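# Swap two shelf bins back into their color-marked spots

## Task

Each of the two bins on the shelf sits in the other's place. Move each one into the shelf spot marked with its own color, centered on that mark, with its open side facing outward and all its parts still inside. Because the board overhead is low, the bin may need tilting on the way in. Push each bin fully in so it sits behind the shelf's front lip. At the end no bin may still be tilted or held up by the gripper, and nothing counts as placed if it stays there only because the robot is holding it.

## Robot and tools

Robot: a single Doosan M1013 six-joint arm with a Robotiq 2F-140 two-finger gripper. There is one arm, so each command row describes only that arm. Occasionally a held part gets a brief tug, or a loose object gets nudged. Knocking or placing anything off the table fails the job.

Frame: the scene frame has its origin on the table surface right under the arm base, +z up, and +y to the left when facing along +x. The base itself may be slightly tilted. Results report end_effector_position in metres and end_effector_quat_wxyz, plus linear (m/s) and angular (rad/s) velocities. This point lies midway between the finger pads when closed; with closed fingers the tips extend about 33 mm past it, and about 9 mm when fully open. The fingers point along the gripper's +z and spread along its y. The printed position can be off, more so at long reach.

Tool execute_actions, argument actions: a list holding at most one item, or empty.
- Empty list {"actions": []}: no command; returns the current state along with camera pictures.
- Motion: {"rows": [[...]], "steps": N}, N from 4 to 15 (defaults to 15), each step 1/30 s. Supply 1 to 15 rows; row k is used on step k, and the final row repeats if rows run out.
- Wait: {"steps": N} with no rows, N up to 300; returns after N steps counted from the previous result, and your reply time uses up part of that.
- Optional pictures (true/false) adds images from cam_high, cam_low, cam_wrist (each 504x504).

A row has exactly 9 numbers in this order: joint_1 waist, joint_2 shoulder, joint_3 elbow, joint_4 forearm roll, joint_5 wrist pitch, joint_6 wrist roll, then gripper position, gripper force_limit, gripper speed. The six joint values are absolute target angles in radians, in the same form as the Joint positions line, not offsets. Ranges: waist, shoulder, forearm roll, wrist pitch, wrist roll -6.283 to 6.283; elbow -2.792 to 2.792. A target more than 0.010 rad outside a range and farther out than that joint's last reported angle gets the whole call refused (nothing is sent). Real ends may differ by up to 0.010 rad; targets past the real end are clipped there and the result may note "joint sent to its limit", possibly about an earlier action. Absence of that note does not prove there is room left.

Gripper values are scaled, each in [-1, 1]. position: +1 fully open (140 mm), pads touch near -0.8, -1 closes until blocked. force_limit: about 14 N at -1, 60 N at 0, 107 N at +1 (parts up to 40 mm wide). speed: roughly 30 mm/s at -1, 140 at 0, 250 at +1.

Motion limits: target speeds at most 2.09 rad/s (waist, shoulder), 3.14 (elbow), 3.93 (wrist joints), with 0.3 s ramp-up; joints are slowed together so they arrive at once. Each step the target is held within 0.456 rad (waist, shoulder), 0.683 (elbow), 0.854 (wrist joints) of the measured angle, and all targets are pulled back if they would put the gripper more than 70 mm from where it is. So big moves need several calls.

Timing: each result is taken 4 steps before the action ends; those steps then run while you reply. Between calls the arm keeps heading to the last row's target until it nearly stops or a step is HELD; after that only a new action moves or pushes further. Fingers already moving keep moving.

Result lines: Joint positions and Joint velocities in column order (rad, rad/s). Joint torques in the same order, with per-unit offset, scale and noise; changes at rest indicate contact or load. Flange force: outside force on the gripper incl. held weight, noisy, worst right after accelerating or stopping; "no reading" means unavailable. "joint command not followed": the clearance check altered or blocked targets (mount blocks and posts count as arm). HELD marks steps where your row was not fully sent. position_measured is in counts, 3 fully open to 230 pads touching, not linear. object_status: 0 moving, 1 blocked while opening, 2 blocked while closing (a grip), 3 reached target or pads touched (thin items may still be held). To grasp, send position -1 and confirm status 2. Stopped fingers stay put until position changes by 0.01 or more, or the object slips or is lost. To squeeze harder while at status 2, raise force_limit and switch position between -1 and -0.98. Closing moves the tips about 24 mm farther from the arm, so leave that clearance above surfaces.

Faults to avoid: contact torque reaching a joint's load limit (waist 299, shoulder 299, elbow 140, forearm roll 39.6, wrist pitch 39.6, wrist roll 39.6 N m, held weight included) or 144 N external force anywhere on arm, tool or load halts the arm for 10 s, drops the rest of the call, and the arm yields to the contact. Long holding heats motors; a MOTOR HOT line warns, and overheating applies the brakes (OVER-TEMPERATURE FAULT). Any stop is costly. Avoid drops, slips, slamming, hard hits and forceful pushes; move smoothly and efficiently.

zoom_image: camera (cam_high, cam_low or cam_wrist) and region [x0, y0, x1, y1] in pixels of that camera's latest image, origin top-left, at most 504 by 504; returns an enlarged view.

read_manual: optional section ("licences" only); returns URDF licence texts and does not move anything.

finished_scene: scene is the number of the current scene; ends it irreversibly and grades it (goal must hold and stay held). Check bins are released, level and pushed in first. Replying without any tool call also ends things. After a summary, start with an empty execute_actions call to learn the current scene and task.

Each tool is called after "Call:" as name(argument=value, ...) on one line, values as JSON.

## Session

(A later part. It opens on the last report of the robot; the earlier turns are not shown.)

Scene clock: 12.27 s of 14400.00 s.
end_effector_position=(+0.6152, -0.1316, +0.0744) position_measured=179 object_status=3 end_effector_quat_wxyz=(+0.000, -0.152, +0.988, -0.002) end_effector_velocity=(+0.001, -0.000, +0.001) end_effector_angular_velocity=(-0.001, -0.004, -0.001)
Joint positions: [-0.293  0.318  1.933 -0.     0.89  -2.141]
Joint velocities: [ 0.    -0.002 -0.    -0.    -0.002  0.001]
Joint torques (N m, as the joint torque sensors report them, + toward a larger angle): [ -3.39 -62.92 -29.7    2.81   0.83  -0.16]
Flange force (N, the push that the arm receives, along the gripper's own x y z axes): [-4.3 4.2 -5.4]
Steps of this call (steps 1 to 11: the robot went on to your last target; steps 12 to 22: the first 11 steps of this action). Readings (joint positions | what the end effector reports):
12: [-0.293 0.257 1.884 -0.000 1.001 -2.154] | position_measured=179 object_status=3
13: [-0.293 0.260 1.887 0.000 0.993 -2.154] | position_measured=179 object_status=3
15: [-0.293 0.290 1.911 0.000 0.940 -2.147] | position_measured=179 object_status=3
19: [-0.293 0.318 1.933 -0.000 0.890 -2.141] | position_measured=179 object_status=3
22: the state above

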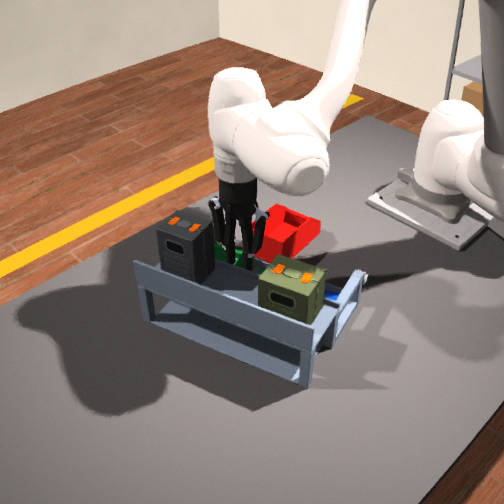

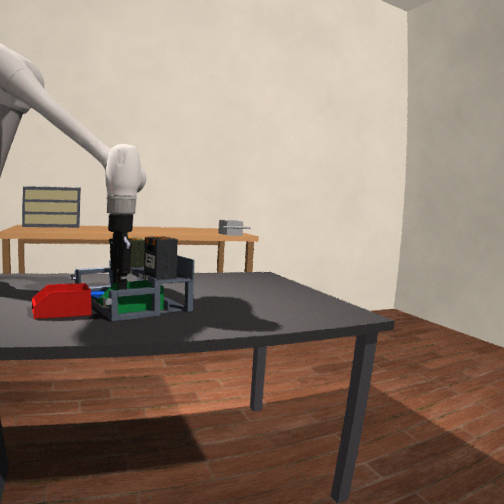

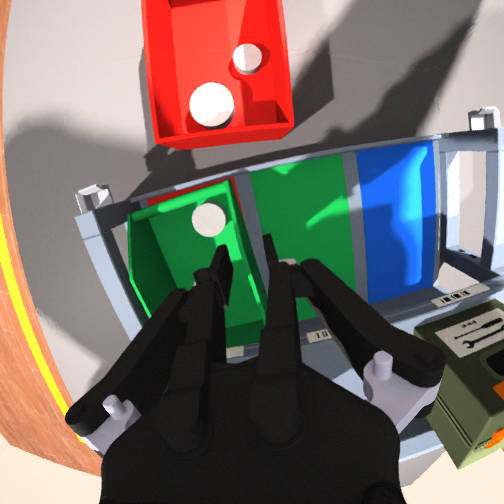

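Call:
execute_actions(actions=[{"rows":[[-0.2931,0.3182,1.9334,0,0.89,-2.1407,-1,0.6,-0.3]]}])

Call:
execute_actions(actions=[{"rows":[[-0.2931,0.316,1.9318,0,0.8938,-2.1407,-1,0.6,-0.3],[-0.2931,0.316,1.9318,0,0.8938,-2.1407,-1,0.6,-0.3],[-0.2808,0.31,1.9404,0,0.8912,-2.1284,-1,0.6,-0.3],[-0.2683,0.3042,1.9487,0,0.8887,-2.1159,-1,0.6,-0.3],[-0.2555,0.2985,1.9569,0,0.8862,-2.1031,-1,0.6,-0.3],[-0.2425,0.2929,1.9649,0,0.8838,-2.0901,-1,0.6,-0.3],[-0.2293,0.2874,1.9728,0,0.8814,-2.0769,-1,0.6,-0.3],[-0.2159,0.282,1.9805,0,0.8791,-2.0635,-1,0.6,-0.3],[-0.2024,0.2768,1.9877,0,0.8771,-2.05,-1,0.6,-0.3],[-0.1888,0.2718,1.9946,0,0.8752,-2.0364,-1,0.6,-0.3],[-0.175,0.267,2.0013,0,0.8733,-2.0226,-1,0.6,-0.3],[-0.161,0.2623,2.0078,0,0.8715,-2.0086,-1,0.6,-0.3],[-0.1468,0.2577,2.0141,0,0.8698,-1.9944,-1,0.6,-0.3],[-0.1325,0.2533,2.0202,0,0.8681,-1.9801,-1,0.6,-0.3]]}], pictures=true)

Call:
execute_actions(actions=[{"rows":[[-0.1181,0.2492,2.0258,0,0.8666,-1.9657,-1,0.6,-0.3],[-0.1036,0.2452,2.0311,0,0.8653,-1.9512,-1,0.6,-0.3],[-0.089,0.2414,2.0363,0,0.8639,-1.9366,-1,0.6,-0.3],[-0.0743,0.2378,2.0412,0,0.8626,-1.9219,-1,0.6,-0.3],[-0.0595,0.2343,2.0459,0,0.8614,-1.9071,-1,0.6,-0.3]],"steps":13}], pictures=true)

Scene clock: 12.97 s of 14400.00 s.
end_effector_position=(+0.6154, -0.1316, +0.0746) position_measured=231 object_status=0 end_effector_quat_wxyz=(+0.000, -0.151, +0.988, -0.002) end_effector_velocity=(+0.000, -0.000, -0.001) end_effector_angular_velocity=(-0.000, +0.001, +0.001)
Joint positions: [-0.293  0.318  1.933  0.     0.89  -2.141]
Joint velocities: [-0.     0.001 -0.    -0.    -0.    -0.001]
Joint torques (N m, as the joint torque sensors report them, + toward a larger angle): [ -1.92 -56.81 -29.27   2.67   0.64  -0.07]
Flange force (N, the push that the arm receives, along the gripper's own x y z axes): [1.6 4.5 -11.1]
Steps of this call (steps 1 to 4: the last 4 steps of your previous action; steps 5 to 10: the robot went on to your last target; steps 11 to 21: the first 11 steps of this action). Readings (joint positions | what the end effector reports):
11: [-0.293 0.318 1.933 -0.000 0.890 -2.141] | position_measured=179 object_status=0
12: [-0.293 0.318 1.933 -0.000 0.890 -2.141] | position_measured=181 object_status=0
14: [-0.293 0.318 1.933 -0.000 0.890 -2.141] | position_measured=193 object_status=0
18: [-0.293 0.318 1.933 -0.000 0.890 -2.141] | position_measured=216 object_status=0
21: the state above

Scene clock: 13.47 s of 14400.00 s.
end_effector_position=(+0.5970, -0.0729, +0.0763) position_measured=231 object_status=3 end_effector_quat_wxyz=(+0.000, -0.151, +0.988, -0.002) end_effector_velocity=(-0.080, +0.256, -0.000) end_effector_angular_velocity=(+0.000, -0.001, +0.001)
Joint positions: [-0.206  0.278  1.985  0.     0.878 -2.054]
Joint velocities: [ 0.395 -0.151  0.209  0.001 -0.059  0.393]
Joint torques (N m, as the joint torque sensors report them, + toward a larger angle): [ -2.15 -58.59 -32.68   2.44   0.96  -0.27]
Flange force (N, the push that the arm receives, along the gripper's own x y z axes): [2.2 4.8 -0.2]
Steps of this call (steps 1 to 4: the last 4 steps of your previous action; steps 5 to 15: the first 11 steps of this action). Readings (joint positions | what the end effector reports):
5: [-0.293 0.318 1.933 0.000 0.890 -2.141] | position_measured=231 object_status=3
6: [-0.293 0.317 1.933 0.000 0.892 -2.141] | position_measured=231 object_status=3
8: [-0.290 0.314 1.934 0.000 0.893 -2.137] | position_measured=231 object_status=3
12: [-0.246 0.294 1.963 0.000 0.884 -2.093] | position_measured=231 object_status=3
15: the state above

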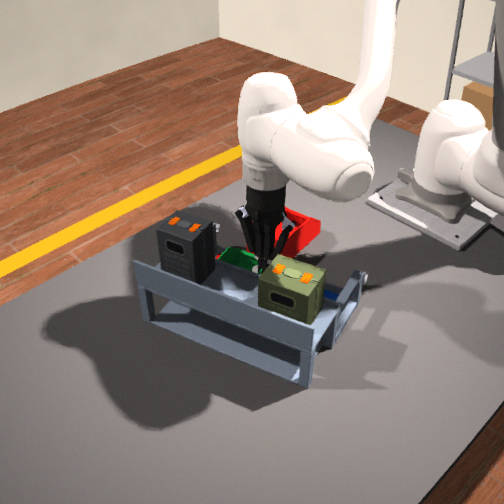

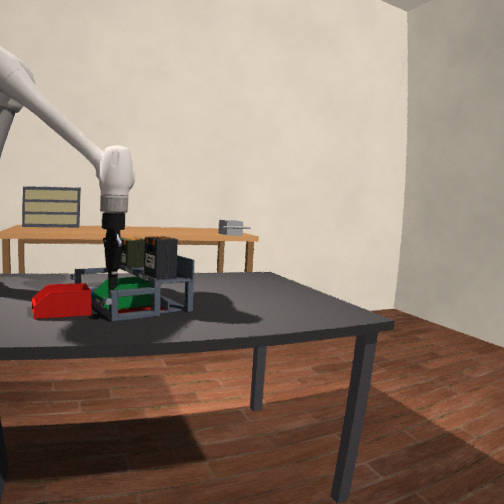

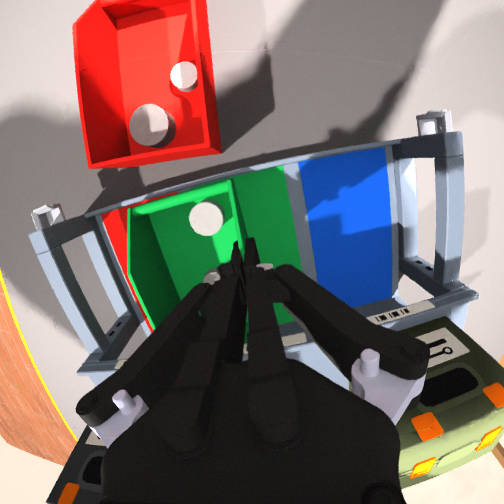

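Scene clock: 13.90 s of 14400.00 s.
end_effector_position=(+0.5689, +0.0164, +0.0760) position_measured=231 object_status=3 end_effector_quat_wxyz=(+0.000, -0.152, +0.988, -0.002) end_effector_velocity=(+0.001, +0.005, +0.000) end_effector_angular_velocity=(-0.000, -0.004, -0.004)
Joint positions: [-0.059  0.234  2.046  0.     0.861 -1.907]
Joint velocities: [ 0.009  0.    -0.    -0.    -0.004  0.013]
Joint torques (N m, as the joint torque sensors report them, + toward a larger angle): [-12.99 -50.18 -31.92   2.42   0.15  -0.41]
Flange force (N, the push that the arm receives, along the gripper's own x y z axes): [-6.9 1.8 0.9]
Steps of this call (steps 1 to 4: the last 4 steps of your previous action; steps 5 to 13: the first 9 steps of this action). Readings (joint positions | what the end effector reports):
5: [-0.140 0.256 2.017 0.000 0.869 -1.988] | position_measured=231 object_status=3
6: [-0.130 0.253 2.021 0.000 0.868 -1.978] | position_measured=231 object_status=3
8: [-0.107 0.246 2.030 0.000 0.866 -1.954] | position_measured=231 object_status=3
12: [-0.061 0.235 2.045 0.000 0.862 -1.909] | position_measured=231 object_status=3
13: the state above

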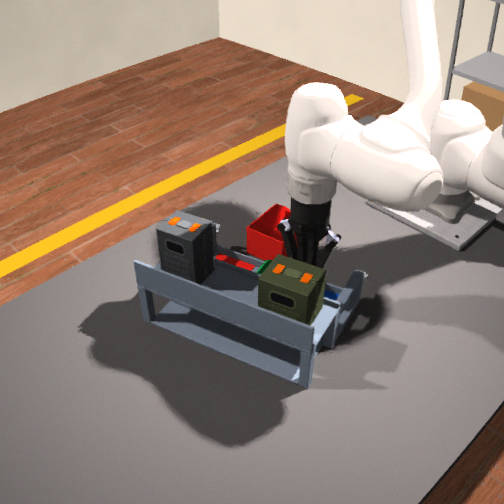

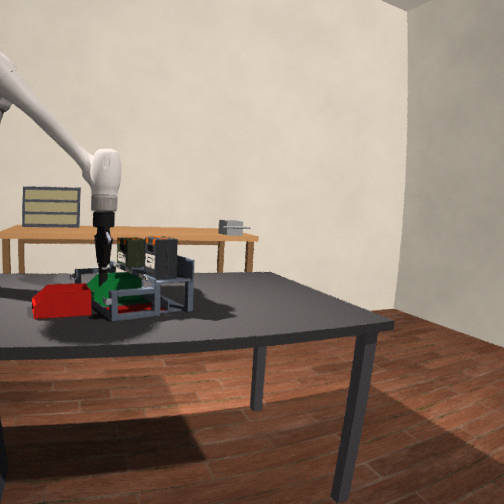

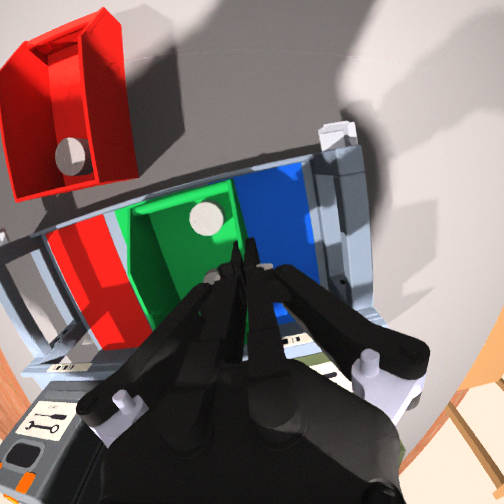

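Call:
execute_actions(actions=[{"rows":[[-0.0595,0.2365,2.0476,0,0.8575,-1.9071,-1,0.6,0],[-0.0595,0.2365,2.0476,0,0.8575,-1.9071,-1,0.6,0],[-0.0595,0.2365,2.0476,0,0.8575,-1.9071,-0.4,0.6,0]],"steps":10}])

Call:
execute_actions(actions=[{"rows":[[-0.0595,0.165,1.995,0,0.9816,-1.9071,-0.4,0.6,0]],"steps":11}])

Call:
execute_actions(actions=[{"rows":[[-0.4066,-0.06,2.242,0,0.9596,-2.1192,-0.4,0.6,0]]}])

Call:
execute_actions(actions=[{"steps":14}])

Call:
execute_actions(actions=[{"rows":[[-0.501,-0.0339,2.4156,0.2096,0.6094,-2.3766,-0.4,0.6,0]]}])

Call:
execute_actions(actions=[{"steps":6}], pictures=true)

Scene clock: 14.57 s of 14400.00 s.
end_effector_position=(+0.5687, +0.0164, +0.0741) position_measured=213 object_status=0 end_effector_quat_wxyz=(+0.000, -0.151, +0.988, -0.002) end_effector_velocity=(+0.000, -0.000, -0.001) end_effector_angular_velocity=(+0.000, +0.001, -0.000)
Joint positions: [-0.059  0.236  2.048  0.     0.858 -1.907]
Joint velocities: [-0.     0.002 -0.001  0.    -0.001  0.   ]
Joint torques (N m, as the joint torque sensors report them, + toward a larger angle): [ -0.18 -53.03 -28.63   2.67   0.86   0.03]
Flange force (N, the push that the arm receives, along the gripper's own x y z axes): [-1.4 -0.5 -3.3]
Steps of this call (steps 1 to 4: the last 4 steps of your previous action; steps 5 to 14: the robot went on to your last target; steps 15 to 20: the first 6 steps of this action). Readings (joint positions | what the end effector reports):
15: [-0.059 0.234 2.046 0.000 0.861 -1.907] | position_measured=231 object_status=3
16: [-0.059 0.235 2.047 0.000 0.859 -1.907] | position_measured=231 object_status=3
18: [-0.059 0.236 2.047 0.000 0.858 -1.907] | position_measured=231 object_status=0
20: the state above

Scene clock: 14.93 s of 14400.00 s.
end_effector_position=(+0.5677, +0.0166, +0.1376) position_measured=179 object_status=3 end_effector_quat_wxyz=(+0.001, -0.151, +0.988, -0.002) end_effector_velocity=(-0.009, +0.000, +0.053) end_effector_angular_velocity=(-0.000, +0.004, +0.000)
Joint positions: [-0.06   0.165  1.995  0.     0.98  -1.907]
Joint velocities: [ 0.    -0.063 -0.036 -0.     0.104  0.   ]
Joint torques (N m, as the joint torque sensors report them, + toward a larger angle): [ -7.39  -2.77 -12.22   1.25   0.28   0.01]
Flange force (N, the push that the arm receives, along the gripper's own x y z axes): [-8.6 0.1 0.2]
Steps of this call (steps 1 to 4: the last 4 steps of your previous action; steps 5 to 11: the first 7 steps of this action). Readings (joint positions | what the end effector reports):
5: [-0.059 0.236 2.048 0.000 0.858 -1.907] | position_measured=179 object_status=0
6: [-0.060 0.233 2.046 0.000 0.864 -1.907] | position_measured=179 object_status=0
8: [-0.060 0.204 2.024 -0.000 0.915 -1.907] | position_measured=179 object_status=0
11: the state above

Scene clock: 15.43 s of 14400.00 s.
end_effector_position=(+0.4668, -0.0851, +0.1399) position_measured=179 object_status=3 end_effector_quat_wxyz=(+0.000, -0.109, +0.994, -0.002) end_effector_velocity=(-0.396, -0.292, -0.015) end_effector_angular_velocity=(-0.000, -0.005, -0.315)
Joint positions: [-0.281  0.021  2.153  0.     0.968 -2.042]
Joint velocities: [-0.807 -0.523  0.571  0.001 -0.052 -0.491]
Joint torques (N m, as the joint torque sensors report them, + toward a larger angle): [ -0.14 -35.76 -30.23   2.57   0.62   0.45]
Flange force (N, the push that the arm receives, along the gripper's own x y z axes): [-2.0 2.1 -3.8]
Steps of this call (steps 1 to 4: the last 4 steps of your previous action; steps 5 to 15: the first 11 steps of this action). Readings (joint positions | what the end effector reports):
5: [-0.060 0.165 1.995 0.000 0.982 -1.907] | position_measured=179 object_status=3
6: [-0.064 0.163 1.998 0.000 0.981 -1.909] | position_measured=179 object_status=3
8: [-0.094 0.143 2.020 0.000 0.980 -1.928] | position_measured=179 object_status=3
12: [-0.201 0.074 2.096 0.000 0.973 -1.993] | position_measured=179 object_status=3
15: the state above

Scene clock: 15.90 s of 14400.00 s.
end_effector_position=(+0.4034, -0.1234, +0.1354) position_measured=179 object_status=3 end_effector_quat_wxyz=(+0.000, -0.084, +0.996, -0.002) end_effector_velocity=(-0.001, +0.000, -0.000) end_effector_angular_velocity=(-0.000, +0.001, +0.000)
Joint positions: [-0.407 -0.06   2.242 -0.     0.96  -2.119]
Joint velocities: [-0.    -0.     0.001 -0.    -0.    -0.   ]
Joint torques (N m, as the joint torque sensors report them, + toward a larger angle): [ -0.73 -27.64 -32.42   3.27   0.83   0.19]
Flange force (N, the push that the arm receives, along the gripper's own x y z axes): [-2.9 -0.4 0.0]
Kept back: nothing.
Steps of this call (steps 1 to 4: the last 4 steps of your previous action; steps 5 to 14: the robot went on to your last target). Readings (joint positions | what the end effector reports):
1: [-0.308 0.004 2.172 0.000 0.966 -2.059] | position_measured=179 object_status=3
2: [-0.336 -0.014 2.192 0.000 0.964 -2.076] | position_measured=179 object_status=3
4: [-0.383 -0.045 2.225 0.000 0.961 -2.105] | position_measured=179 object_status=3
8: [-0.407 -0.060 2.242 -0.000 0.960 -2.119] | position_measured=179 object_status=3
14: the state above

Scene clock: 16.27 s of 14400.00 s.
end_effector_position=(+0.4047, -0.1242, +0.0585) position_measured=179 object_status=3 end_effector_quat_wxyz=(+0.099, -0.084, +0.991, +0.007) end_effector_velocity=(+0.005, -0.005, -0.004) end_effector_angular_velocity=(-0.007, -0.038, -0.013)
Joint positions: [-0.501 -0.034  2.415  0.209  0.611 -2.376]
Joint velocities: [-0.013  0.001  0.015  0.034 -0.05  -0.033]
Joint torques (N m, as the joint torque sensors report them, + toward a larger angle): [  1.51 -32.8  -36.59   3.67  -0.18   0.29]
Flange force (N, the push that the arm receives, along the gripper's own x y z axes): [-6.0 4.6 -4.2]
Steps of this call (steps 1 to 11: the first 11 steps of this action). Readings (joint positions | what the end effector reports):
1: [-0.407 -0.060 2.242 0.000 0.959 -2.120] | position_measured=179 object_status=3
2: [-0.409 -0.060 2.246 0.005 0.950 -2.126] | position_measured=179 object_status=3
4: [-0.425 -0.056 2.276 0.041 0.891 -2.169] | position_measured=179 object_status=3
8: [-0.485 -0.038 2.387 0.174 0.668 -2.334] | position_measured=179 object_status=3
11: the state above

Scene clock: 16.47 s of 14400.00 s.
end_effector_position=(+0.4048, -0.1242, +0.0584) position_measured=179 object_status=3 end_effector_quat_wxyz=(+0.100, -0.084, +0.991, +0.007) end_effector_velocity=(-0.000, +0.000, -0.000) end_effector_angular_velocity=(+0.000, +0.000, +0.000)
Joint positions: [-0.501 -0.034  2.416  0.21   0.609 -2.377]
Joint velocities: [ 0.    -0.     0.001  0.    -0.001 -0.001]
Joint torques (N m, as the joint torque sensors report them, + toward a larger angle): [ -2.94 -25.95 -27.23   2.42   0.38  -0.22]
Flange force (N, the push that the arm receives, along the gripper's own x y z axes): [-8.2 4.6 1.3]
Kept back: nothing.
Steps of this call (steps 1 to 4: the last 4 steps of your previous action; steps 5 to 6: the robot went on to your last target). Readings (joint positions | what the end effector reports):
1: [-0.501 -0.034 2.415 0.209 0.610 -2.376] | position_measured=179 object_status=3
2: [-0.501 -0.034 2.415 0.209 0.610 -2.376] | position_measured=179 object_status=3
4: [-0.501 -0.034 2.415 0.210 0.610 -2.377] | position_measured=179 object_status=3
6: the state above

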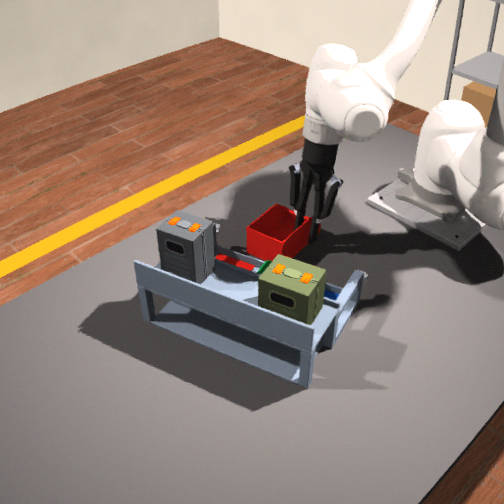

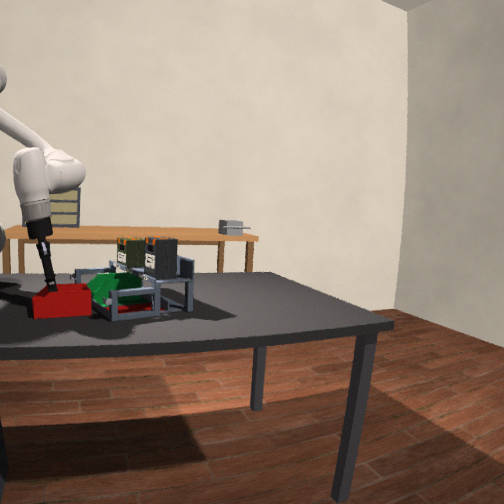

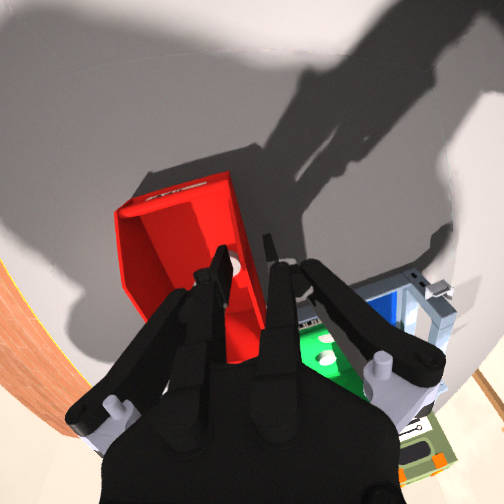

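Call:
execute_actions(actions=[{"rows":[[-0.501,-0.041,2.412,0.206,0.62,-2.3735,-0.4,0.6,-0.3],[-0.501,-0.041,2.412,0.206,0.62,-2.3735,-0.4,0.6,-0.3],[-0.501,-0.041,2.412,0.206,0.62,-2.3735,-1,0.6,-0.3]]}])

Call:
execute_actions(actions=[{"steps":8}])

Call:
execute_actions(actions=[{"rows":[[-0.4066,-0.06,2.242,0,0.9596,-2.1192,-1,0.6,-0.3]]}])

Call:
execute_actions(actions=[{"rows":[[-0.5291,-0.005,2.198,0,0.9486,-2.3767,-1,0.6,-0.3]]}])

Call:
execute_actions(actions=[{"steps":6}], pictures=true)

Scene clock: 17.07 s of 14400.00 s.
end_effector_position=(+0.4046, -0.1241, +0.0623) position_measured=222 object_status=0 end_effector_quat_wxyz=(+0.100, -0.085, +0.991, +0.007) end_effector_velocity=(+0.002, -0.001, +0.002) end_effector_angular_velocity=(-0.003, -0.004, +0.001)
Joint positions: [-0.501 -0.041  2.412  0.206  0.62  -2.374]
Joint velocities: [ 0.    -0.002 -0.003 -0.001 -0.    -0.   ]
Joint torques (N m, as the joint torque sensors report them, + toward a larger angle): [ -2.9  -25.29 -25.42   2.57   0.05  -0.15]
Flange force (N, the push that the arm receives, along the gripper's own x y z axes): [-11.2 2.9 -2.6]
Steps of this call (steps 1 to 7: the robot went on to your last target; steps 8 to 18: the first 11 steps of this action). Readings (joint positions | what the end effector reports):
8: [-0.501 -0.034 2.416 0.210 0.609 -2.377] | position_measured=179 object_status=3
9: [-0.501 -0.036 2.415 0.208 0.614 -2.376] | position_measured=179 object_status=3
11: [-0.501 -0.040 2.412 0.206 0.619 -2.374] | position_measured=181 object_status=0
15: [-0.501 -0.041 2.412 0.206 0.620 -2.374] | position_measured=205 object_status=0
18: the state above

Scene clock: 17.33 s of 14400.00 s.
end_effector_position=(+0.4046, -0.1242, +0.0623) position_measured=231 object_status=3 end_effector_quat_wxyz=(+0.100, -0.085, +0.991, +0.007) end_effector_velocity=(+0.000, +0.000, -0.000) end_effector_angular_velocity=(+0.000, +0.000, -0.000)
Joint positions: [-0.501 -0.041  2.412  0.206  0.62  -2.374]
Joint velocities: [ 0.  0. -0.  0.  0. -0.]
Joint torques (N m, as the joint torque sensors report them, + toward a larger angle): [ -1.56 -23.37 -25.82   2.73   0.38   0.3 ]
Flange force (N, the push that the arm receives, along the gripper's own x y z axes): [-5.5 0.5 -4.3]
Kept back: nothing.
Steps of this call (steps 1 to 4: the last 4 steps of your previous action; steps 5 to 8: the robot went on to your last target). Readings (joint positions | what the end effector reports):
1: [-0.501 -0.041 2.412 0.206 0.620 -2.374] | position_measured=228 object_status=0
2: [-0.501 -0.041 2.412 0.206 0.620 -2.374] | position_measured=231 object_status=0
4: [-0.501 -0.041 2.412 0.206 0.620 -2.374] | position_measured=231 object_status=0
8: the state above

Scene clock: 17.70 s of 14400.00 s.
end_effector_position=(+0.4034, -0.1232, +0.1352) position_measured=231 object_status=3 end_effector_quat_wxyz=(+0.001, -0.085, +0.996, -0.002) end_effector_velocity=(-0.009, -0.000, +0.003) end_effector_angular_velocity=(-0.009, +0.034, -0.001)
Joint positions: [-0.407 -0.06   2.242  0.001  0.959 -2.12 ]
Joint velocities: [ 0.008 -0.001 -0.006 -0.025  0.036  0.024]
Joint torques (N m, as the joint torque sensors report them, + toward a larger angle): [ -5.46 -21.55 -25.     2.07   0.27  -0.21]
Flange force (N, the push that the arm receives, along the gripper's own x y z axes): [-6.1 0.9 3.0]
Steps of this call (steps 1 to 11: the first 11 steps of this action). Readings (joint positions | what the end effector reports):
1: [-0.501 -0.041 2.412 0.206 0.620 -2.373] | position_measured=231 object_status=3
2: [-0.499 -0.041 2.408 0.200 0.629 -2.367] | position_measured=231 object_status=3
4: [-0.482 -0.045 2.378 0.164 0.688 -2.322] | position_measured=231 object_status=3
8: [-0.421 -0.057 2.268 0.032 0.907 -2.158] | position_measured=231 object_status=3
11: the state above

Scene clock: 18.20 s of 14400.00 s.
end_effector_position=(+0.4119, -0.1864, +0.1316) position_measured=231 object_status=3 end_effector_quat_wxyz=(+0.000, -0.151, +0.988, -0.002) end_effector_velocity=(-0.001, +0.000, -0.000) end_effector_angular_velocity=(+0.001, +0.002, +0.006)
Joint positions: [-0.529 -0.005  2.198 -0.     0.949 -2.376]
Joint velocities: [-0.     0.     0.001  0.     0.001 -0.006]
Joint torques (N m, as the joint torque sensors report them, + toward a larger angle): [ -1.92 -31.85 -32.03   2.64   0.17  -0.49]
Flange force (N, the push that the arm receives, along the gripper's own x y z axes): [-4.9 2.6 -1.9]
Steps of this call (steps 1 to 4: the last 4 steps of your previous action; steps 5 to 15: the first 11 steps of this action). Readings (joint positions | what the end effector reports):
5: [-0.407 -0.060 2.242 0.000 0.960 -2.119] | position_measured=231 object_status=3
6: [-0.410 -0.059 2.241 0.000 0.959 -2.127] | position_measured=231 object_status=3
8: [-0.438 -0.046 2.231 0.000 0.957 -2.186] | position_measured=231 object_status=3
12: [-0.522 -0.008 2.201 -0.000 0.949 -2.360] | position_measured=231 object_status=3
15: the state above

Scene clock: 18.40 s of 14400.00 s.
end_effector_position=(+0.4120, -0.1865, +0.1317) position_measured=231 object_status=3 end_effector_quat_wxyz=(+0.000, -0.151, +0.988, -0.002) end_effector_velocity=(+0.001, -0.001, +0.001) end_effector_angular_velocity=(-0.001, -0.003, +0.001)
Joint positions: [-0.529 -0.005  2.198 -0.     0.949 -2.377]
Joint velocities: [ 0.    -0.001 -0.002  0.    -0.    -0.001]
Joint torques (N m, as the joint torque sensors report them, + toward a larger angle): [ -3.26 -34.81 -34.     2.96   0.32   0.11]
Flange force (N, the push that the arm receives, along the gripper's own x y z axes): [-6.6 2.9 2.2]
Kept back: nothing.
Steps of this call (steps 1 to 4: the last 4 steps of your previous action; steps 5 to 6: the robot went on to your last target). Readings (joint positions | what the end effector reports):
1: [-0.529 -0.005 2.198 -0.000 0.949 -2.377] | position_measured=231 object_status=3
2: [-0.529 -0.005 2.198 -0.000 0.949 -2.377] | position_measured=231 object_status=3
4: [-0.529 -0.005 2.198 -0.000 0.949 -2.377] | position_measured=231 object_status=3
6: the state above

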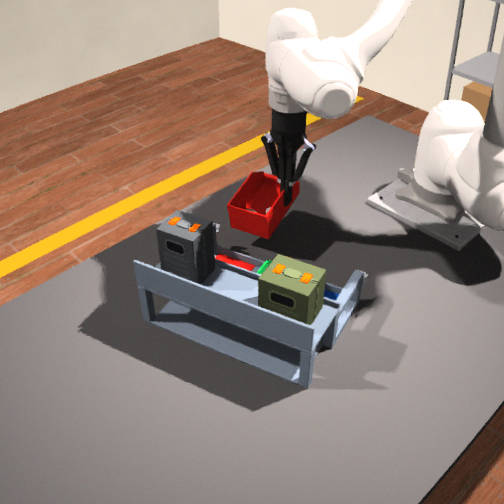

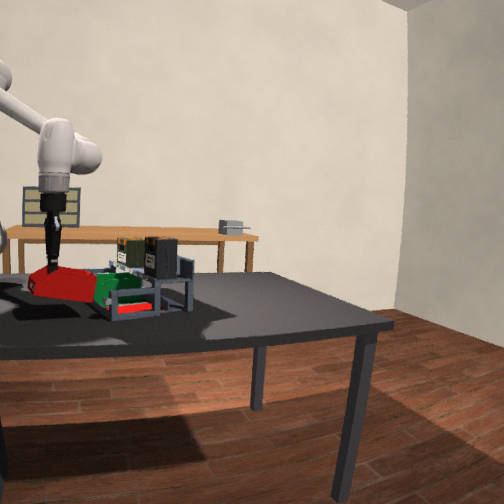

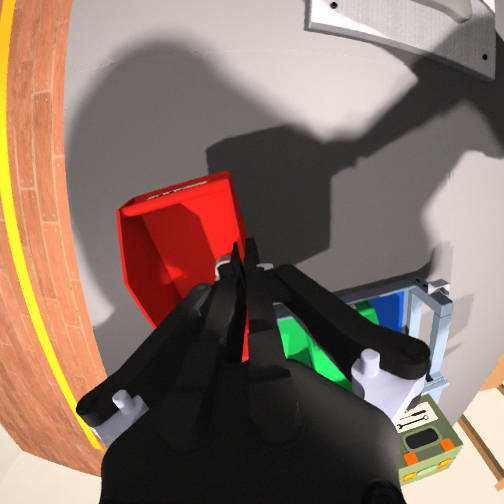

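Call:
execute_actions(actions=[{"rows":[[-0.5135,0.007,2.186,0,0.9486,-2.3611,-1,0.6,-0.3],[-0.4983,0.0193,2.1737,0,0.9486,-2.3459,-1,0.6,-0.3],[-0.4835,0.0316,2.1612,0,0.9488,-2.3311,-1,0.6,-0.3],[-0.4691,0.044,2.1485,0,0.9491,-2.3167,-1,0.6,-0.3],[-0.4552,0.0563,2.1354,0,0.9499,-2.3028,-1,0.6,-0.3],[-0.4418,0.0687,2.122,0,0.9509,-2.2894,-1,0.6,-0.3],[-0.4288,0.0811,2.1083,0,0.9522,-2.2764,-1,0.6,-0.3],[-0.4162,0.0935,2.0943,0,0.9538,-2.2638,-1,0.6,-0.3],[-0.405,0.111,2.0864,0,0.9442,-2.2526,-1,0.6,-0.3],[-0.394,0.1285,2.0783,0,0.9348,-2.2416,-1,0.6,-0.3],[-0.3835,0.146,2.07,0,0.9256,-2.2311,-1,0.6,-0.3],[-0.3732,0.1635,2.0616,0,0.9165,-2.2208,-1,0.6,-0.3],[-0.3631,0.181,2.053,0,0.9076,-2.2107,-1,0.6,-0.3],[-0.3533,0.1985,2.0443,0,0.8988,-2.2009,-1,0.6,-0.3]]}])

Call:
execute_actions(actions=[{"steps":12}], pictures=true)

Call:
zoom_image(camera="cam_low", region=[50, 225, 210, 325])

Scene clock: 19.10 s of 14400.00 s.
end_effector_position=(+0.4929, -0.1608, +0.1268) position_measured=231 object_status=3 end_effector_quat_wxyz=(-0.001, -0.151, +0.988, -0.001) end_effector_velocity=(+0.239, +0.082, -0.121) end_effector_angular_velocity=(+0.015, +0.039, +0.001)
Joint positions: [-0.41   0.105  2.091 -0.     0.948 -2.257]
Joint velocities: [ 0.32   0.457 -0.255  0.    -0.16   0.319]
Joint torques (N m, as the joint torque sensors report them, + toward a larger angle): [  0.66 -35.35 -27.57   2.29   0.73  -0.16]
Flange force (N, the push that the arm receives, along the gripper's own x y z axes): [0.9 -6.0 3.2]
Steps of this call (steps 1 to 10: the robot went on to your last target; steps 11 to 21: the first 11 steps of this action). Readings (joint positions | what the end effector reports):
11: [-0.529 -0.005 2.198 -0.000 0.949 -2.377] | position_measured=231 object_status=3
12: [-0.525 -0.002 2.195 -0.000 0.949 -2.374] | position_measured=231 object_status=3
14: [-0.502 0.016 2.176 -0.000 0.949 -2.350] | position_measured=231 object_status=3
18: [-0.447 0.064 2.126 -0.000 0.950 -2.294] | position_measured=231 object_status=3
21: the state above

Scene clock: 19.50 s of 14400.00 s.
end_effector_position=(+0.5412, -0.1463, +0.0973) position_measured=231 object_status=3 end_effector_quat_wxyz=(+0.000, -0.151, +0.988, -0.002) end_effector_velocity=(-0.000, +0.000, -0.000) end_effector_angular_velocity=(+0.000, +0.000, -0.000)
Joint positions: [-0.353  0.199  2.044 -0.     0.899 -2.201]
Joint velocities: [ 0.  0.  0.  0. -0.  0.]
Joint torques (N m, as the joint torque sensors report them, + toward a larger angle): [ -2.96 -54.17 -32.27   3.08   0.25   0.24]
Flange force (N, the push that the arm receives, along the gripper's own x y z axes): [-4.9 2.1 2.2]
Kept back: nothing.
Steps of this call (steps 1 to 4: the last 4 steps of your previous action; steps 5 to 12: the robot went on to your last target). Readings (joint positions | what the end effector reports):
1: [-0.399 0.121 2.083 -0.000 0.940 -2.247] | position_measured=231 object_status=3
2: [-0.389 0.138 2.074 -0.000 0.931 -2.237] | position_measured=231 object_status=3
4: [-0.369 0.172 2.058 -0.000 0.913 -2.216] | position_measured=231 object_status=3
8: [-0.353 0.199 2.044 -0.000 0.899 -2.201] | position_measured=231 object_status=3
12: the state above

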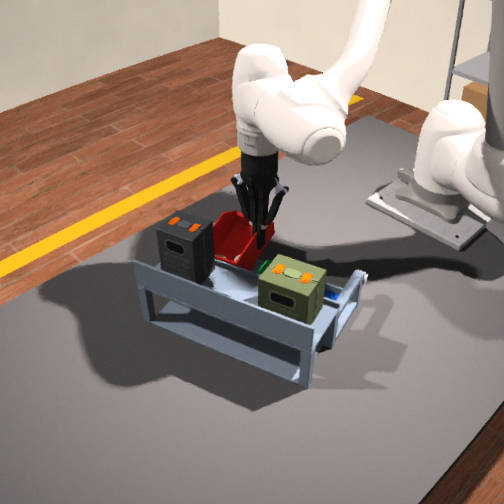

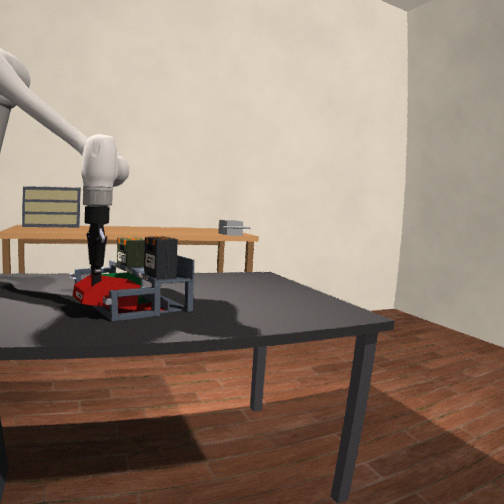

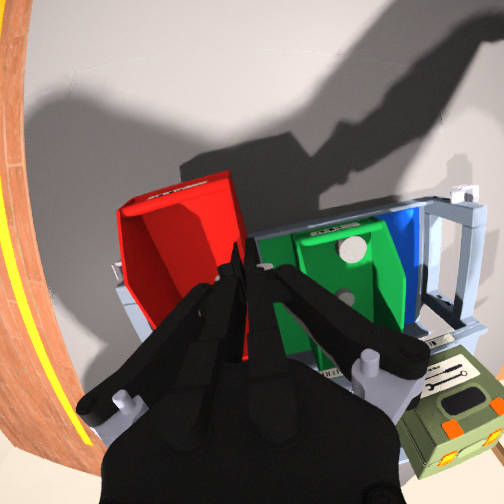

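Region (50, 225, 210, 325) of cam_low's 504x504 image, scaled by 3.150, with more detail than that image has; it fills the top 315 rows of this view, and the rest is white.

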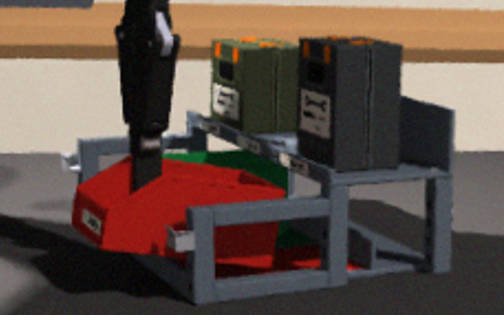

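Call:
execute_actions(actions=[])

Scene clock: 19.90 s of 14400.00 s.
end_effector_position=(+0.5412, -0.1463, +0.0973) position_measured=231 object_status=3 end_effector_quat_wxyz=(+0.000, -0.151, +0.988, -0.002) end_effector_velocity=(+0.001, -0.000, +0.000) end_effector_angular_velocity=(-0.000, -0.001, -0.000)
Joint positions: [-0.353  0.199  2.044 -0.     0.899 -2.201]
Joint velocities: [ 0.     0.    -0.001  0.     0.     0.   ]
Joint torques (N m, as the joint torque sensors report them, + toward a larger angle): [ -1.81 -54.59 -32.78   3.34   0.06   0.18]
Flange force (N, the push that the arm receives, along the gripper's own x y z axes): [-3.5 0.7 2.1]
Kept back: nothing.
Steps of this call (steps 1 to 12: the robot went on to your last target). Readings (joint positions | what the end effector reports):
1: [-0.353 0.199 2.044 -0.000 0.899 -2.201] | position_measured=231 object_status=3
2: [-0.353 0.199 2.044 -0.000 0.899 -2.201] | position_measured=231 object_status=3
4: [-0.353 0.199 2.044 -0.000 0.899 -2.201] | position_measured=231 object_status=3
8: [-0.353 0.199 2.044 -0.000 0.899 -2.201] | position_measured=231 object_status=3
12: the state above

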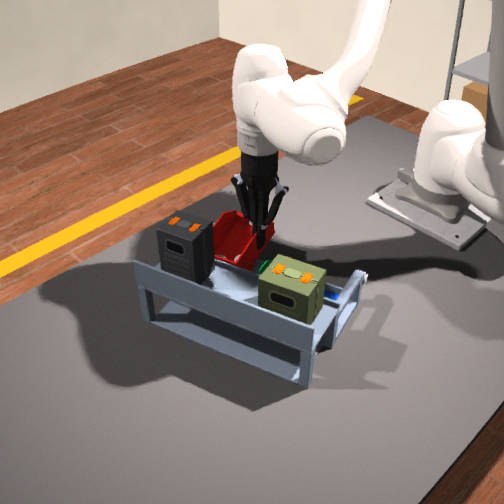

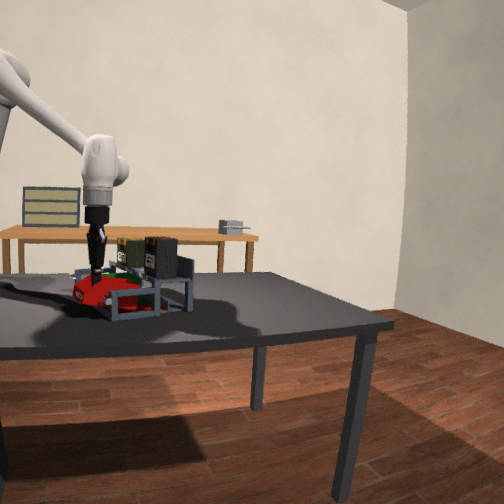

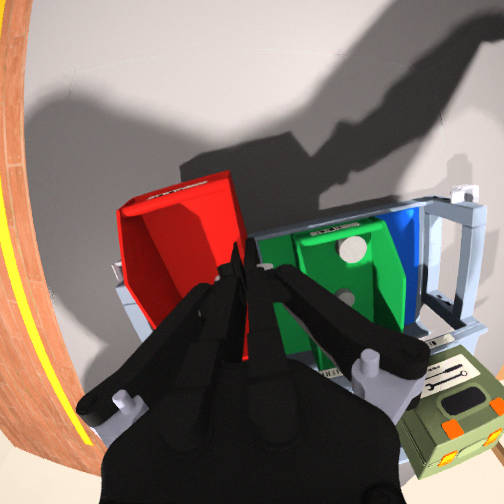

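Call:
execute_actions(actions=[{"rows":[[-0.348,0.206,2.038,0,0.8976,-2.1956,-1,0.6,-0.3],[-0.348,0.206,2.038,0,0.8976,-2.1956,-1,0.6,-0.3],[-0.343,0.2135,2.031,0,0.8971,-2.1906,-1,0.6,-0.3],[-0.343,0.2135,2.031,0,0.8971,-2.1906,-1,0.6,-0.3],[-0.338,0.2203,2.0238,0,0.8975,-2.1856,-1,0.6,-0.3],[-0.338,0.2203,2.0238,0,0.8975,-2.1856,-1,0.6,-0.3],[-0.3328,0.2268,2.0163,0,0.8985,-2.1804,-1,0.6,-0.3],[-0.3328,0.2268,2.0163,0,0.8985,-2.1804,-1,0.6,-0.3],[-0.3257,0.2357,2.0044,0,0.9015,-2.1733,-1,0.6,-0.3],[-0.3257,0.2357,2.0044,0,0.9015,-2.1733,-1,0.6,-0.3],[-0.3185,0.2447,1.9924,0,0.9045,-2.1661,-1,0.6,-0.3]]}])

Call:
execute_actions(actions=[{"steps":12}], pictures=true)

Call:
zoom_image(camera="cam_low", region=[50,225,210,325])

Scene clock: 20.57 s of 14400.00 s.
end_effector_position=(+0.5666, -0.1386, +0.0936) position_measured=231 object_status=3 end_effector_quat_wxyz=(+0.000, -0.151, +0.988, -0.002) end_effector_velocity=(+0.084, +0.027, -0.002) end_effector_angular_velocity=(+0.002, +0.005, +0.002)
Joint positions: [-0.327  0.234  2.006  0.     0.901 -2.174]
Joint velocities: [ 0.087  0.11  -0.142  0.     0.037  0.085]
Joint torques (N m, as the joint torque sensors report them, + toward a larger angle): [ -3.25 -67.64 -29.18   2.24   0.98  -0.09]
Flange force (N, the push that the arm receives, along the gripper's own x y z axes): [-3.5 0.9 5.2]
Steps of this call (steps 1 to 9: the robot went on to your last target; steps 10 to 20: the first 11 steps of this action). Readings (joint positions | what the end effector reports):
10: [-0.353 0.199 2.044 -0.000 0.899 -2.201] | position_measured=231 object_status=3
11: [-0.351 0.201 2.042 0.000 0.898 -2.199] | position_measured=231 object_status=3
13: [-0.346 0.209 2.035 0.000 0.897 -2.194] | position_measured=231 object_status=3
17: [-0.336 0.223 2.021 0.000 0.898 -2.183] | position_measured=231 object_status=3
20: the state above

Scene clock: 20.97 s of 14400.00 s.
end_effector_position=(+0.5746, -0.1360, +0.0935) position_measured=231 object_status=3 end_effector_quat_wxyz=(+0.000, -0.151, +0.988, -0.002) end_effector_velocity=(+0.000, -0.000, +0.000) end_effector_angular_velocity=(-0.000, -0.001, +0.000)
Joint positions: [-0.319  0.245  1.992  0.     0.904 -2.166]
Joint velocities: [-0.     0.    -0.001  0.     0.    -0.   ]
Joint torques (N m, as the joint torque sensors report them, + toward a larger angle): [ -3.02 -57.32 -32.87   2.66   0.08   0.3 ]
Flange force (N, the push that the arm receives, along the gripper's own x y z axes): [-1.7 3.9 -0.3]
Kept back: nothing.
Steps of this call (steps 1 to 4: the last 4 steps of your previous action; steps 5 to 12: the robot went on to your last target). Readings (joint positions | what the end effector reports):
1: [-0.323 0.239 2.000 0.000 0.903 -2.171] | position_measured=231 object_status=3
2: [-0.320 0.243 1.994 0.000 0.904 -2.167] | position_measured=231 object_status=3
4: [-0.319 0.245 1.993 0.000 0.904 -2.166] | position_measured=231 object_status=3
8: [-0.319 0.245 1.992 0.000 0.904 -2.166] | position_measured=231 object_status=3
12: the state above

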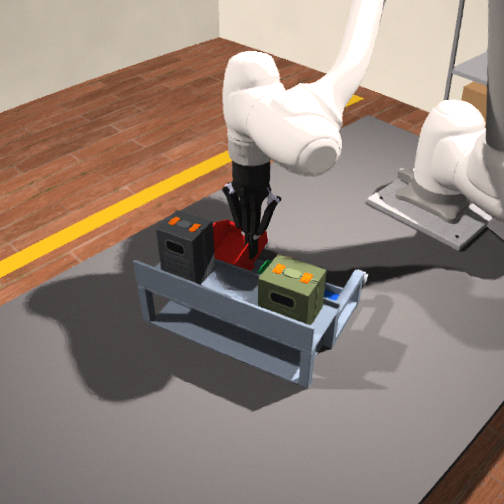

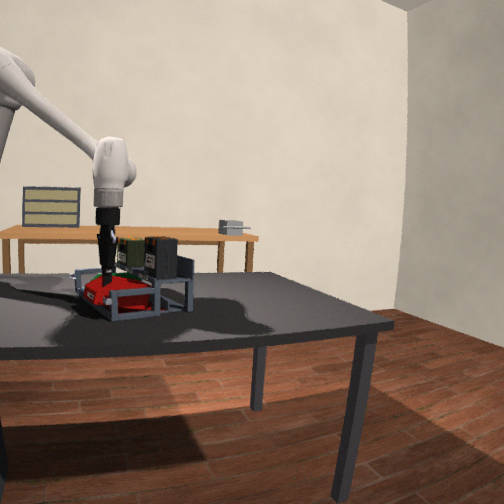

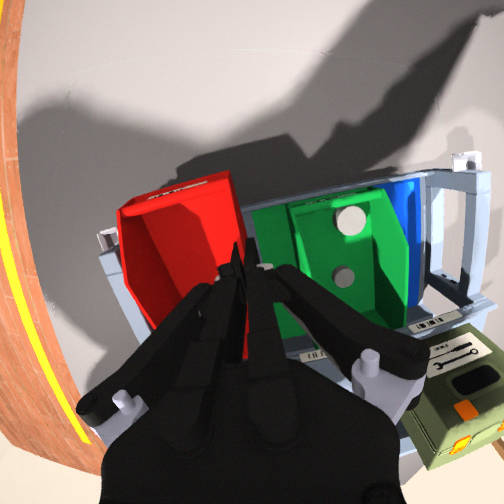

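Region (50, 225, 210, 325) of cam_low's 504x504 image, scaled by 3.150, with more detail than that image has; it fills the top 315 rows of this view, and the rest is white.

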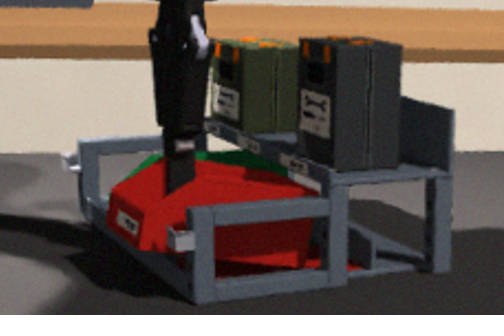

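Call:
execute_actions(actions=[{"rows":[[-0.3114,0.2536,1.9804,0,0.9076,-2.159,-1,0.6,-0.3],[-0.3114,0.2536,1.9804,0,0.9076,-2.159,-1,0.6,-0.3],[-0.3043,0.2626,1.9684,0,0.9106,-2.1519,-1,0.6,-0.3],[-0.3043,0.2626,1.9684,0,0.9106,-2.1519,-1,0.6,-0.3],[-0.2964,0.275,1.9512,0,0.9154,-2.144,-1,0.6,-0.3],[-0.2964,0.275,1.9512,0,0.9154,-2.144,-1,0.6,-0.3],[-0.2885,0.2875,1.9338,0,0.9203,-2.1361,-1,0.6,-0.3],[-0.2885,0.2875,1.9338,0,0.9203,-2.1361,-1,0.6,-0.3],[-0.2807,0.3,1.9163,0,0.9253,-2.1283,-1,0.6,-0.3]]}])

Call:
execute_actions(actions=[{"steps":10}], pictures=true)

Call:
zoom_image(camera="cam_low", region=[50,225,210,325])

Scene clock: 21.57 s of 14400.00 s.
end_effector_position=(+0.6162, -0.1249, +0.0935) position_measured=231 object_status=3 end_effector_quat_wxyz=(+0.000, -0.151, +0.988, -0.002) end_effector_velocity=(+0.097, +0.025, -0.003) end_effector_angular_velocity=(+0.000, +0.001, +0.002)
Joint positions: [-0.282  0.297  1.92  -0.     0.924 -2.13 ]
Joint velocities: [ 0.077  0.126 -0.171  0.     0.045  0.075]
Joint torques (N m, as the joint torque sensors report them, + toward a larger angle): [ -5.67 -75.21 -29.24   2.15   0.99  -0.11]
Flange force (N, the push that the arm receives, along the gripper's own x y z axes): [-1.4 4.3 3.0]
Steps of this call (steps 1 to 7: the robot went on to your last target; steps 8 to 18: the first 11 steps of this action). Readings (joint positions | what the end effector reports):
8: [-0.318 0.245 1.992 0.000 0.905 -2.166] | position_measured=231 object_status=3
9: [-0.316 0.248 1.988 -0.000 0.906 -2.163] | position_measured=231 object_status=3
11: [-0.309 0.257 1.976 -0.000 0.909 -2.156] | position_measured=231 object_status=3
15: [-0.294 0.279 1.946 -0.000 0.917 -2.141] | position_measured=231 object_status=3
18: the state above

Scene clock: 21.90 s of 14400.00 s.
end_effector_position=(+0.6182, -0.1243, +0.0935) position_measured=231 object_status=3 end_effector_quat_wxyz=(+0.000, -0.151, +0.988, -0.002) end_effector_velocity=(+0.001, -0.000, +0.001) end_effector_angular_velocity=(-0.000, -0.002, -0.000)
Joint positions: [-0.281  0.3    1.916 -0.     0.925 -2.128]
Joint velocities: [ 0.     0.    -0.002  0.    -0.     0.   ]
Joint torques (N m, as the joint torque sensors report them, + toward a larger angle): [ -4.56 -66.26 -33.02   2.84   0.39  -0.06]
Flange force (N, the push that the arm receives, along the gripper's own x y z axes): [-7.1 4.0 2.7]
Kept back: nothing.
Steps of this call (steps 1 to 4: the last 4 steps of your previous action; steps 5 to 10: the robot went on to your last target). Readings (joint positions | what the end effector reports):
1: [-0.281 0.300 1.917 -0.000 0.925 -2.129] | position_measured=231 object_status=3
2: [-0.281 0.300 1.917 -0.000 0.925 -2.128] | position_measured=231 object_status=3
4: [-0.281 0.300 1.916 -0.000 0.925 -2.128] | position_measured=231 object_status=3
8: [-0.281 0.300 1.916 -0.000 0.925 -2.128] | position_measured=231 object_status=3
10: the state above

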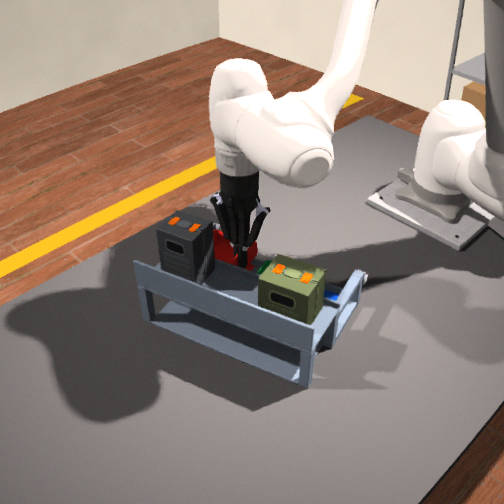

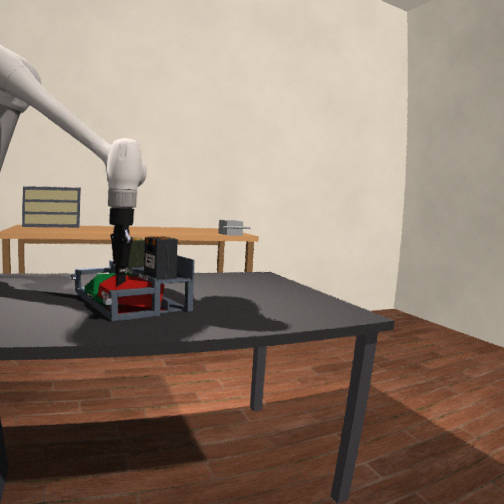

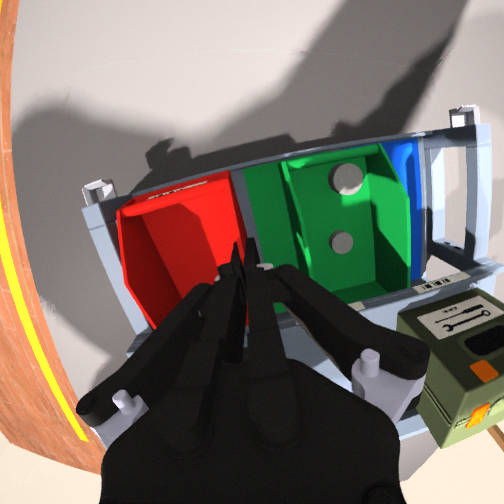

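Region (50, 225, 210, 325) of cam_low's 504x504 image, scaled by 3.150, with more detail than that image has; it fills the top 315 rows of this view, and the rest is white.

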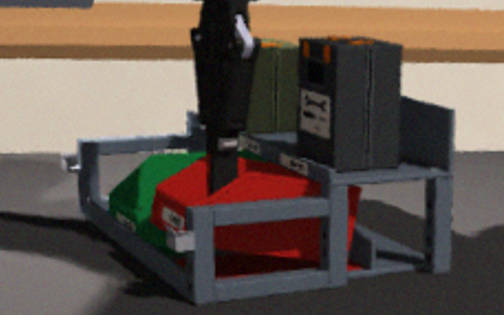

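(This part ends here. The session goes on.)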